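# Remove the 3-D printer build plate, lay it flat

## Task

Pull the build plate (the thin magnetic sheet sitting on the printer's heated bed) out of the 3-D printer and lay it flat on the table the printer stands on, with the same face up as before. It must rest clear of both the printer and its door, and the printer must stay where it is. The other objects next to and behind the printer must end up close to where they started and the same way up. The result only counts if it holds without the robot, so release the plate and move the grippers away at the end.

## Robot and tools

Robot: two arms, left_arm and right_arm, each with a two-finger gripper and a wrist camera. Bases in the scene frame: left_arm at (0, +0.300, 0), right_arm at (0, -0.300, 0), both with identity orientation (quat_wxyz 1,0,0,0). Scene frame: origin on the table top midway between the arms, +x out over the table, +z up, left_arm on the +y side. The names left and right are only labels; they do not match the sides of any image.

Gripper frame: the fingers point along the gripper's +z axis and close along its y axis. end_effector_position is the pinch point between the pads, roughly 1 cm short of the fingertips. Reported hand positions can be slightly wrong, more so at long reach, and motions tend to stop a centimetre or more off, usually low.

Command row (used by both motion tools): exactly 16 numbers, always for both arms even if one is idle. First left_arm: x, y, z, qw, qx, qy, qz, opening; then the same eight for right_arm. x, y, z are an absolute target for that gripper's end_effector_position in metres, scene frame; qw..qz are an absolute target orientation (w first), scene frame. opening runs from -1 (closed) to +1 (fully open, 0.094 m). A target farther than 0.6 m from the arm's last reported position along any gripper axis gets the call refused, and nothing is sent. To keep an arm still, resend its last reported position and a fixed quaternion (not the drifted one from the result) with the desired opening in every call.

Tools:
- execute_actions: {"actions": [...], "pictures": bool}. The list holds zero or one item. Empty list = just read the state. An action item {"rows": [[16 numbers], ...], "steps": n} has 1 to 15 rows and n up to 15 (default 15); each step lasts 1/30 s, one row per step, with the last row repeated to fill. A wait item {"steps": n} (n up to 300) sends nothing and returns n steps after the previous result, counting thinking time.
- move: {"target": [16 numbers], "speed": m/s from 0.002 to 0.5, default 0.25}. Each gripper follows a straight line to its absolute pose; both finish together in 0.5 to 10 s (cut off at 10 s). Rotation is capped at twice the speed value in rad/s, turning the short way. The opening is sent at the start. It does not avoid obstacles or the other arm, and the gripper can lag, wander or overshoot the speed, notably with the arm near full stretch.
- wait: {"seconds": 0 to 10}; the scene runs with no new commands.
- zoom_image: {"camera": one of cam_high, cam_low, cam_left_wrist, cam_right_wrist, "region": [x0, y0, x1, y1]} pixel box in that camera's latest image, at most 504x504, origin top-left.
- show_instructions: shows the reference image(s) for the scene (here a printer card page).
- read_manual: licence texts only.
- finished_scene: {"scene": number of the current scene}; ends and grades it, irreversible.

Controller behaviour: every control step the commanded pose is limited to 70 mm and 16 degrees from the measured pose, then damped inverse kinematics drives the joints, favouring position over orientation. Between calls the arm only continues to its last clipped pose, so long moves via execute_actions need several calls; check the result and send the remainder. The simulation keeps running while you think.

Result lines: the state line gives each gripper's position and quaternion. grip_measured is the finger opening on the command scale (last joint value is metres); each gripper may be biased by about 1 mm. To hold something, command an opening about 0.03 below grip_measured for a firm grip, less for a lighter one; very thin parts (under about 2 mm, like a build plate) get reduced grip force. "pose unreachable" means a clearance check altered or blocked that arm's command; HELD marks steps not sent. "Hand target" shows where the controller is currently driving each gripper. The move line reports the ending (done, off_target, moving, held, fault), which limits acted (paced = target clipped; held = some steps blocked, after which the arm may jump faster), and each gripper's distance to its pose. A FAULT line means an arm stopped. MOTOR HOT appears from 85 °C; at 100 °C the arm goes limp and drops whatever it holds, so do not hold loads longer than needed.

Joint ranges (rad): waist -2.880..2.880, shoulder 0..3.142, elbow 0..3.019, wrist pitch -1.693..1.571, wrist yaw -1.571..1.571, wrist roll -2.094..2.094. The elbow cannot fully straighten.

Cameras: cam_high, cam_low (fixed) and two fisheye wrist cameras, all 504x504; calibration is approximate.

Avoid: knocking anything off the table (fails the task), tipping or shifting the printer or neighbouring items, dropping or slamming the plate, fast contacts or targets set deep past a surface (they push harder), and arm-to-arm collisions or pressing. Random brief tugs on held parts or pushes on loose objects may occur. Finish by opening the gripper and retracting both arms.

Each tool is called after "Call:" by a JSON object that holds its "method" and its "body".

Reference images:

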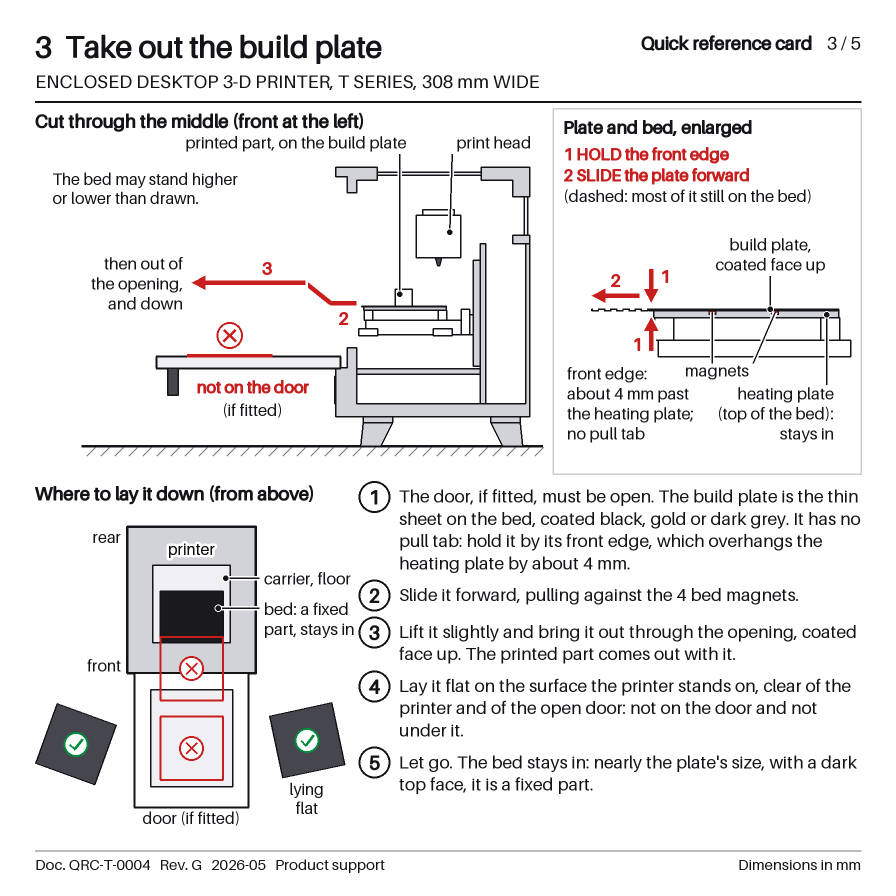

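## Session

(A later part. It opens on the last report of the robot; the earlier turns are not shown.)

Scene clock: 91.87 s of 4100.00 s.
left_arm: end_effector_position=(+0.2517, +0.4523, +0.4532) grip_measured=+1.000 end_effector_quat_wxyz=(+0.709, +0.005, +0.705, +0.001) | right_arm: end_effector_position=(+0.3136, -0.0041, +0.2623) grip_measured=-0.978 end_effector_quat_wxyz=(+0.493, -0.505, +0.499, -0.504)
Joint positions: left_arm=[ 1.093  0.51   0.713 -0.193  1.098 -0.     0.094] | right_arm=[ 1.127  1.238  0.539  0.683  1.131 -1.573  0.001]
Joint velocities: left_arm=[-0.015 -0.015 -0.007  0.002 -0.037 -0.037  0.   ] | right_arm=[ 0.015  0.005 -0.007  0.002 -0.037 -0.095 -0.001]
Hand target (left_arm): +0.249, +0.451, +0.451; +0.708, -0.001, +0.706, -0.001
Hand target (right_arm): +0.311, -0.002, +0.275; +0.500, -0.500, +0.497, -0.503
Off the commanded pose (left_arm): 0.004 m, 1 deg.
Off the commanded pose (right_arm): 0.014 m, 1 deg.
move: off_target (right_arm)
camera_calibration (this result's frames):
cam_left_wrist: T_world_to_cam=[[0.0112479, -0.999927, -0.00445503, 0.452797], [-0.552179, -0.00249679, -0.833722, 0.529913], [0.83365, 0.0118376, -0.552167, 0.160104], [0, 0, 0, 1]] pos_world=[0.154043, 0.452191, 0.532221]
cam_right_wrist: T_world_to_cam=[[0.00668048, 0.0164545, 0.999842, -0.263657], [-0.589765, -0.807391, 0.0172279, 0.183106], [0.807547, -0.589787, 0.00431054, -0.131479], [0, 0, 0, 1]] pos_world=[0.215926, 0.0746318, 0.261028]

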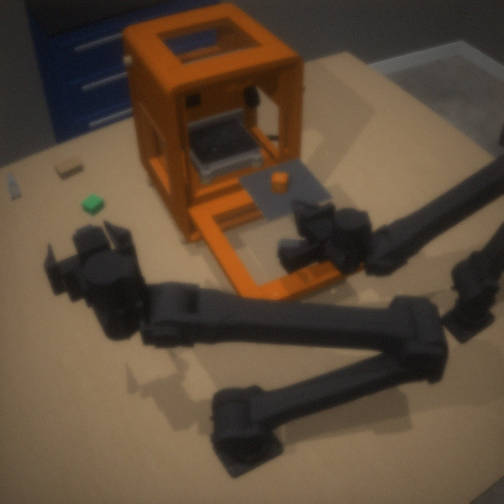

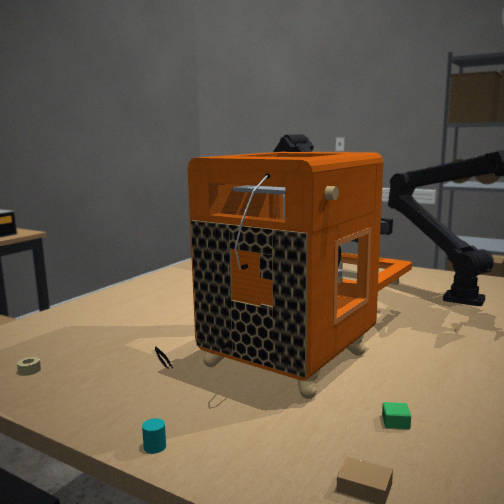

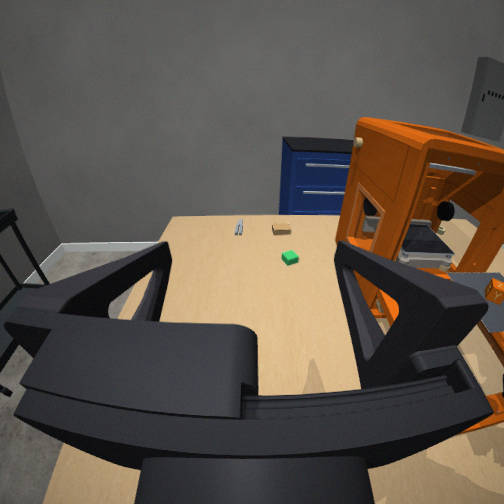

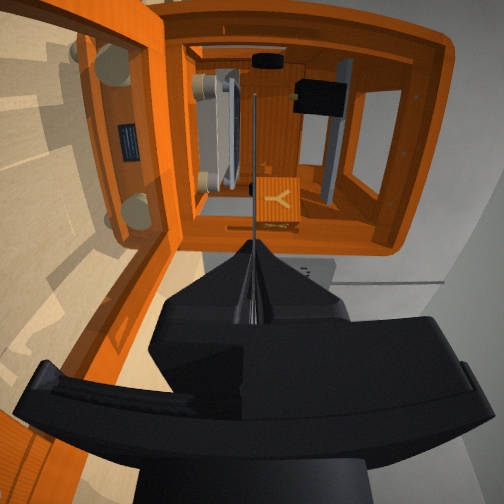

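Call:
{"method": "move", "body": {"target": [0.25,0.45,0.45,0.707,0,0.707,0,1,0.33,-0.34,0.2,0.5,-0.5,0.5,-0.5,-1], "speed": 0.12}}

Call:
{"method": "move", "body": {"target": [0.25,0.45,0.45,0.707,0,0.707,0,1,0.36,-0.34,0.075,0.406,-0.579,0.579,-0.406,-1], "speed": 0.06}}

Scene clock: 100.73 s of 4100.00 s.
left_arm: end_effector_position=(+0.2517, +0.4523, +0.4522) grip_measured=+1.000 end_effector_quat_wxyz=(+0.708, +0.003, +0.707, -0.000) | right_arm: end_effector_position=(+0.3255, -0.3350, +0.1777) grip_measured=-0.978 end_effector_quat_wxyz=(+0.487, -0.512, +0.521, -0.478)
Joint positions: left_arm=[ 1.093  0.51   0.713 -0.2    1.097 -0.     0.094] | right_arm=[-0.222  0.742  0.056  0.617 -0.222 -1.568  0.001]
Joint velocities: left_arm=[ 0.005 -0.005  0.017  0.002  0.007  0.022  0.   ] | right_arm=[-0.005 -0.005  0.012  0.012 -0.051 -0.066  0.001]
Hand target (left_arm): +0.250, +0.450, +0.450; +0.707, -0.000, +0.707, -0.000
Hand target (right_arm): +0.330, -0.336, +0.197; +0.502, -0.498, +0.507, -0.492
Off the commanded pose (left_arm): 0.004 m, 0 deg.
Off the commanded pose (right_arm): 0.023 m, 4 deg.
After step 90, 2.57 s passed at rest.
move: off_target (right_arm)
camera_calibration (this result's frames):
cam_left_wrist: T_world_to_cam=[[0.0116246, -0.999932, 0.00126962, 0.450181], [-0.55466, -0.00750461, -0.832043, 0.531222], [0.831996, 0.00896797, -0.55471, 0.16242], [0, 0, 0, 1]] pos_world=[0.154282, 0.452681, 0.531524]
cam_right_wrist: T_world_to_cam=[[0.0670265, -0.017625, 0.997596, -0.204337], [-0.58474, -0.810837, 0.0249621, -0.079759], [0.808447, -0.585007, -0.0646536, -0.322326], [0, 0, 0, 1]] pos_world=[0.227641, -0.256836, 0.184997]

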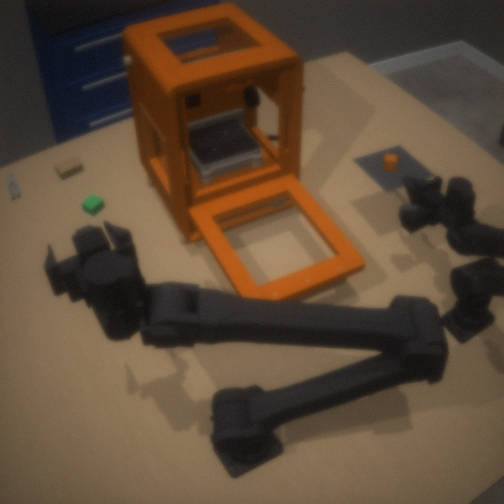

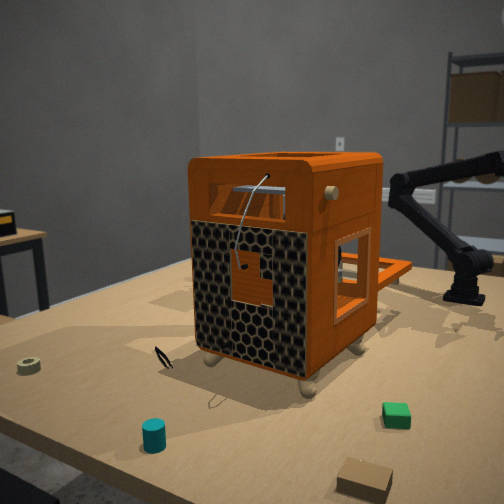

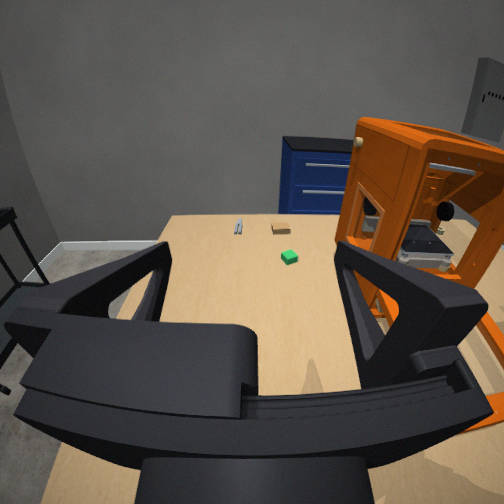

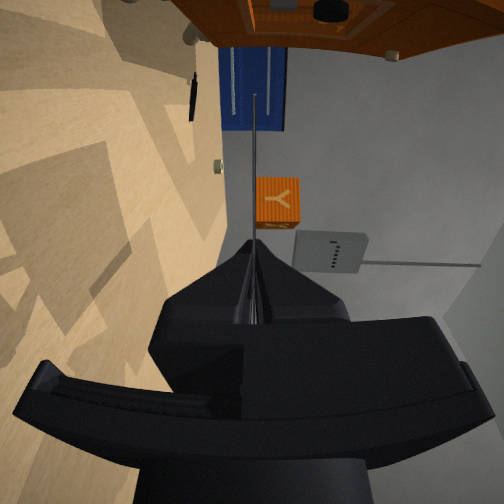

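Scene clock: 103.33 s of 4100.00 s.
left_arm: end_effector_position=(+0.2517, +0.4523, +0.4522) grip_measured=+1.000 end_effector_quat_wxyz=(+0.708, +0.003, +0.707, -0.000) | right_arm: end_effector_position=(+0.3346, -0.3388, +0.0535) grip_measured=-0.978 end_effector_quat_wxyz=(-0.388, +0.581, -0.607, +0.378)
Joint positions: left_arm=[ 1.093  0.51   0.713 -0.2    1.097 -0.     0.094] | right_arm=[-0.204  1.284  0.074  0.777 -0.178 -1.618  0.001]
Joint velocities: left_arm=[-0.005 -0.005 -0.002 -0.017 -0.051 -0.051  0.   ] | right_arm=[ 0.005 -0.005  0.007  0.007  0.022 -0.066 -0.   ]
Hand target (left_arm): +0.250, +0.450, +0.450; +0.707, +0.000, +0.707, -0.000
Hand target (right_arm): +0.357, -0.339, +0.077; -0.405, +0.577, -0.581, +0.407
Off the commanded pose (left_arm): 0.004 m, 0 deg.
Off the commanded pose (right_arm): 0.033 m, 5 deg.
move: off_target (right_arm)
camera_calibration (this result's frames):
cam_left_wrist: T_world_to_cam=[[0.0116246, -0.999932, 0.00126962, 0.450181], [-0.55466, -0.00750461, -0.832043, 0.531222], [0.831996, 0.00896797, -0.55471, 0.16242], [0, 0, 0, 1]] pos_world=[0.154282, 0.452681, 0.531524]
cam_right_wrist: T_world_to_cam=[[0.412141, -0.0377705, 0.910337, -0.198735], [-0.552318, -0.804989, 0.216654, -0.0935526], [0.724628, -0.592087, -0.35263, -0.298833], [0, 0, 0, 1]] pos_world=[0.246779, -0.25975, 0.0958072]

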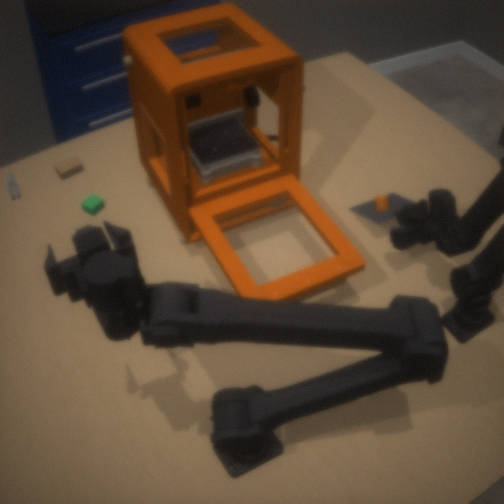

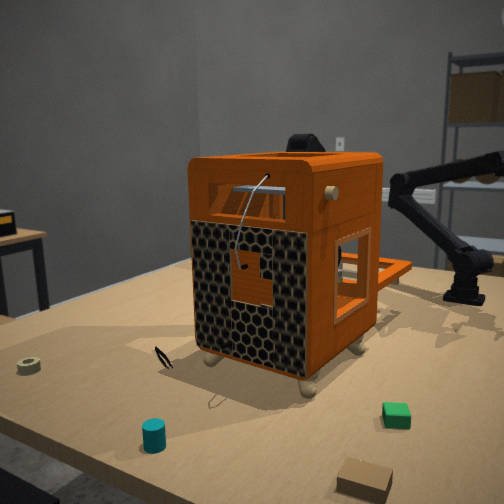

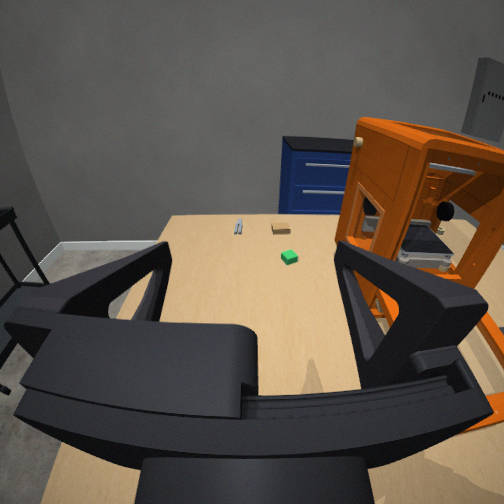

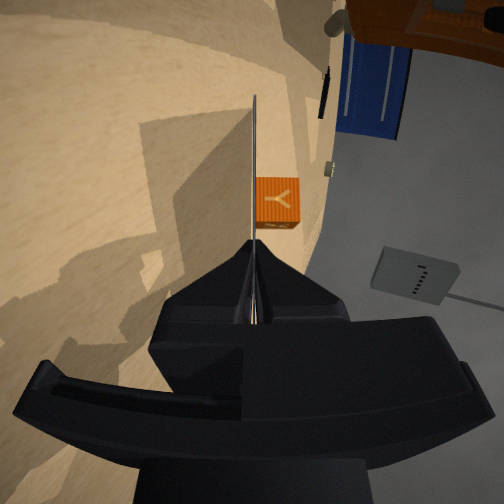

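Call:
{"method": "move", "body": {"target": [0.25,0.45,0.45,0.707,0,0.707,0,1,0.335,-0.339,0.065,0.388,-0.59,0.59,-0.388,-0.6], "speed": 0.03}}

Call:
{"method": "move", "body": {"target": [0.25,0.45,0.45,0.707,0,0.707,0,1,0.30,-0.339,0.05,0.354,-0.612,0.612,-0.354,-0.6], "speed": 0.02}}

Scene clock: 107.37 s of 4100.00 s.
left_arm: end_effector_position=(+0.2517, +0.4523, +0.4522) grip_measured=+1.000 end_effector_quat_wxyz=(+0.708, +0.003, +0.707, -0.000) | right_arm: end_effector_position=(+0.3325, -0.3358, +0.0599) grip_measured=-0.602 end_effector_quat_wxyz=(-0.390, +0.590, -0.597, +0.380)
Joint positions: left_arm=[ 1.093  0.51   0.713 -0.2    1.097 -0.     0.094] | right_arm=[-0.204  1.223  0.071  0.724 -0.193 -1.639  0.019]
Joint velocities: left_arm=[ 0.005  0.005 -0.002  0.007 -0.051 -0.007  0.   ] | right_arm=[-0.024 -0.005 -0.007 -0.017  0.022 -0.022  0.   ]
Hand target (left_arm): +0.250, +0.450, +0.450; +0.707, +0.000, +0.707, -0.000
Hand target (right_arm): +0.335, -0.339, +0.065; -0.389, +0.591, -0.591, +0.388
Off the commanded pose (left_arm): 0.004 m, 0 deg.
Off the commanded pose (right_arm): 0.007 m, 1 deg.
After step 90, 0.10 s passed at rest.
move: done
camera_calibration (this result's frames):
cam_left_wrist: T_world_to_cam=[[0.0116246, -0.999932, 0.00126962, 0.450181], [-0.55466, -0.00750461, -0.832043, 0.531222], [0.831996, 0.00896797, -0.55471, 0.16242], [0, 0, 0, 1]] pos_world=[0.154282, 0.452681, 0.531524]
cam_right_wrist: T_world_to_cam=[[0.407177, -0.0162628, 0.913205, -0.194877], [-0.535879, -0.813916, 0.224441, -0.102618], [0.739622, -0.580754, -0.340123, -0.295192], [0, 0, 0, 1]] pos_world=[0.242689, -0.258126, 0.100593]

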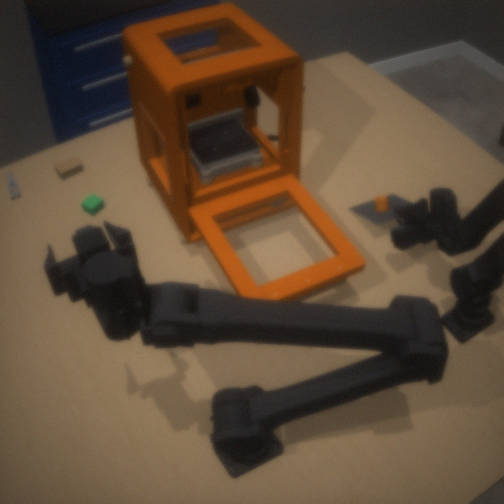

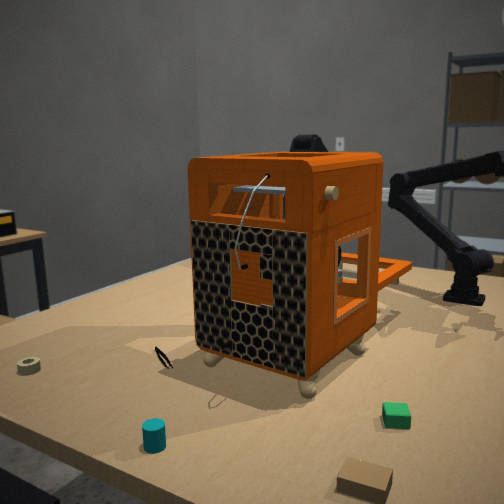

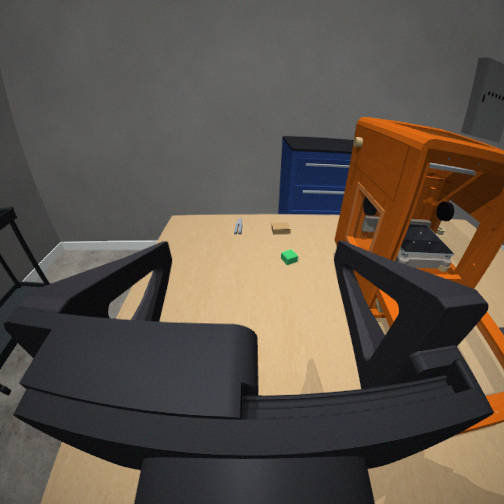

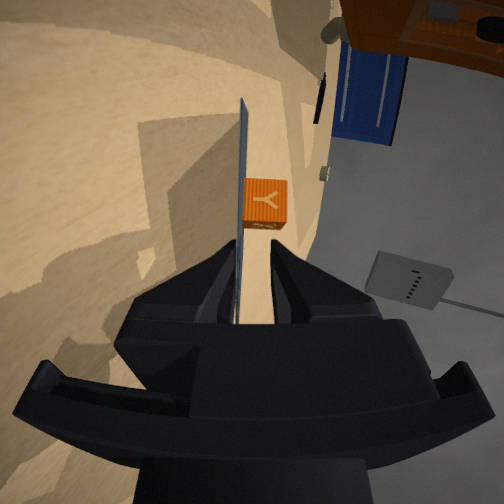

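Scene clock: 110.20 s of 4100.00 s.
left_arm: end_effector_position=(+0.2517, +0.4523, +0.4522) grip_measured=+1.000 end_effector_quat_wxyz=(+0.708, +0.003, +0.707, -0.000) | right_arm: end_effector_position=(+0.3006, -0.3357, +0.0492) grip_measured=-0.602 end_effector_quat_wxyz=(-0.358, +0.609, -0.614, +0.351)
Joint positions: left_arm=[ 1.093  0.51   0.713 -0.2    1.097 -0.     0.094] | right_arm=[-0.235  0.998  0.035  0.43  -0.209 -1.679  0.019]
Joint velocities: left_arm=[-0.005 -0.005 -0.012 -0.002 -0.007 -0.007  0.   ] | right_arm=[-0.015  0.005 -0.002 -0.027  0.007 -0.022  0.   ]
Hand target (left_arm): +0.250, +0.450, +0.450; +0.707, +0.000, +0.707, -0.000
Hand target (right_arm): +0.300, -0.339, +0.049; -0.354, +0.611, -0.613, +0.355
Off the commanded pose (left_arm): 0.004 m, 0 deg.
Off the commanded pose (right_arm): 0.003 m, 1 deg.
move: done
camera_calibration (this result's frames):
cam_left_wrist: T_world_to_cam=[[0.0116246, -0.999932, 0.00126962, 0.450181], [-0.55466, -0.00750461, -0.832043, 0.531222], [0.831996, 0.00896797, -0.55471, 0.16242], [0, 0, 0, 1]] pos_world=[0.154282, 0.452681, 0.531524]
cam_right_wrist: T_world_to_cam=[[0.496134, -0.0102402, 0.868185, -0.194627], [-0.508852, -0.813634, 0.281192, -0.128087], [0.703506, -0.581287, -0.408883, -0.261158], [0, 0, 0, 1]] pos_world=[0.21511, -0.258017, 0.098206]

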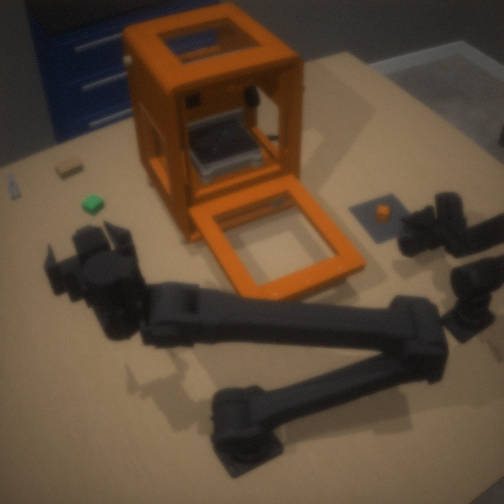

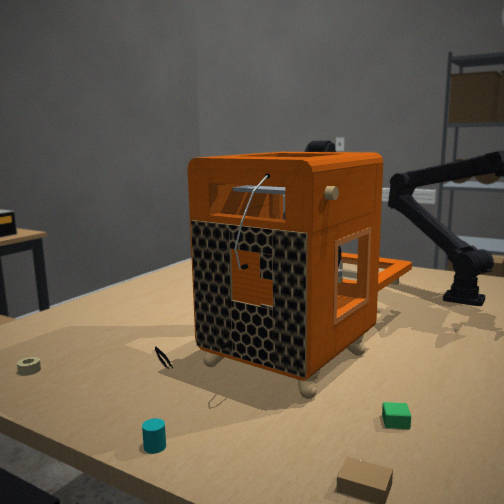

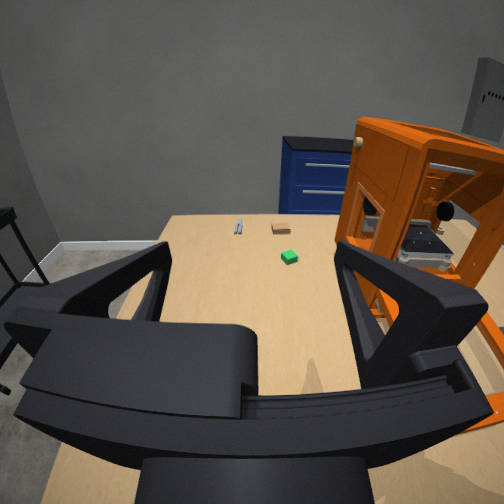

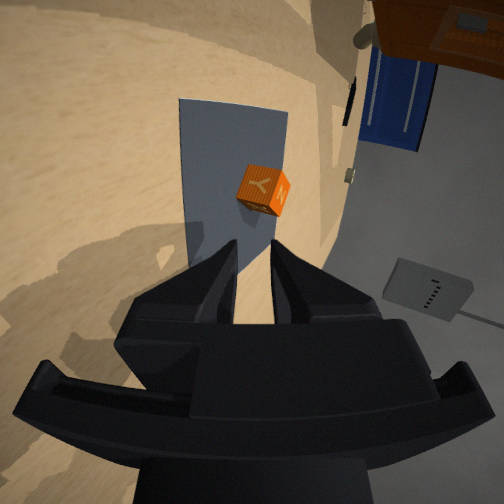

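The plate dropped off onto the table. Lift clear.

Call:
{"method": "move", "body": {"target": [0.25,0.45,0.45,0.707,0,0.707,0,1,0.29,-0.339,0.2,0.354,-0.612,0.612,-0.354,-0.6], "speed": 0.1}}

Scene clock: 114.50 s of 4100.00 s.
left_arm: end_effector_position=(+0.2517, +0.4523, +0.4522) grip_measured=+1.000 end_effector_quat_wxyz=(+0.708, +0.003, +0.707, -0.000) | right_arm: end_effector_position=(+0.2843, -0.3342, +0.1667) grip_measured=-0.602 end_effector_quat_wxyz=(-0.347, +0.616, -0.625, +0.332)
Joint positions: left_arm=[ 1.093  0.51   0.713 -0.2    1.097 -0.     0.094] | right_arm=[-0.252  0.418  0.298 -0.465 -0.224 -1.689  0.019]
Joint velocities: left_arm=[-0.015 -0.005  0.027 -0.007 -0.037 -0.037  0.   ] | right_arm=[ 0.005  0.005  0.017 -0.017  0.037 -0.007  0.   ]
Hand target (left_arm): +0.250, +0.450, +0.450; +0.707, +0.000, +0.707, -0.000
Hand target (right_arm): +0.291, -0.339, +0.198; -0.354, +0.612, -0.612, +0.354
Off the commanded pose (left_arm): 0.004 m, 0 deg.
Off the commanded pose (right_arm): 0.034 m, 3 deg.
move: off_target (right_arm)
camera_calibration (this result's frames):
cam_left_wrist: T_world_to_cam=[[0.0116246, -0.999932, 0.00126962, 0.450181], [-0.55466, -0.00750461, -0.832043, 0.531222], [0.831996, 0.00896797, -0.55471, 0.16242], [0, 0, 0, 1]] pos_world=[0.154282, 0.452681, 0.531524]
cam_right_wrist: T_world_to_cam=[[0.539405, -0.0205762, 0.841795, -0.299884], [-0.493612, -0.817648, 0.29631, -0.176331], [0.682195, -0.575351, -0.4512, -0.185661], [0, 0, 0, 1]] pos_world=[0.201377, -0.257168, 0.22092]

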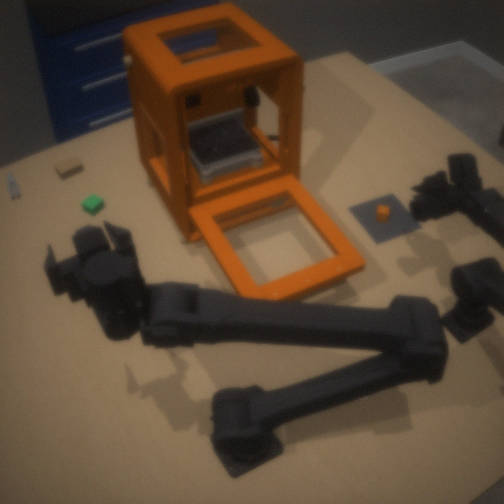

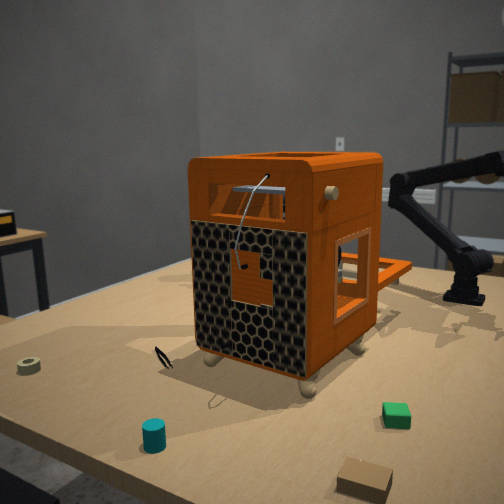

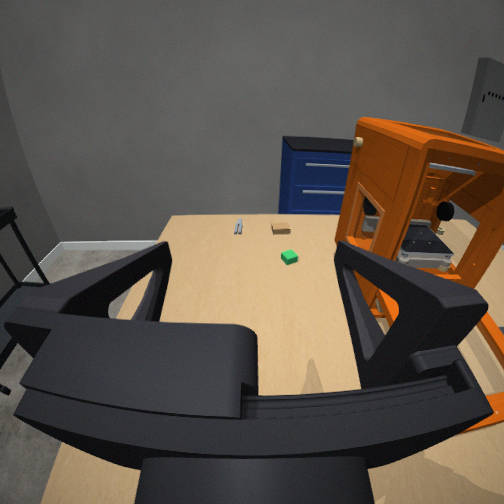

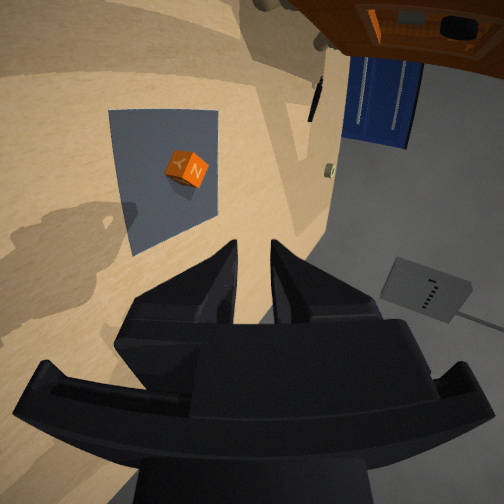

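Call:
{"method": "finished_scene", "body": {"scene": 1}}

The scene is finished: the task was done.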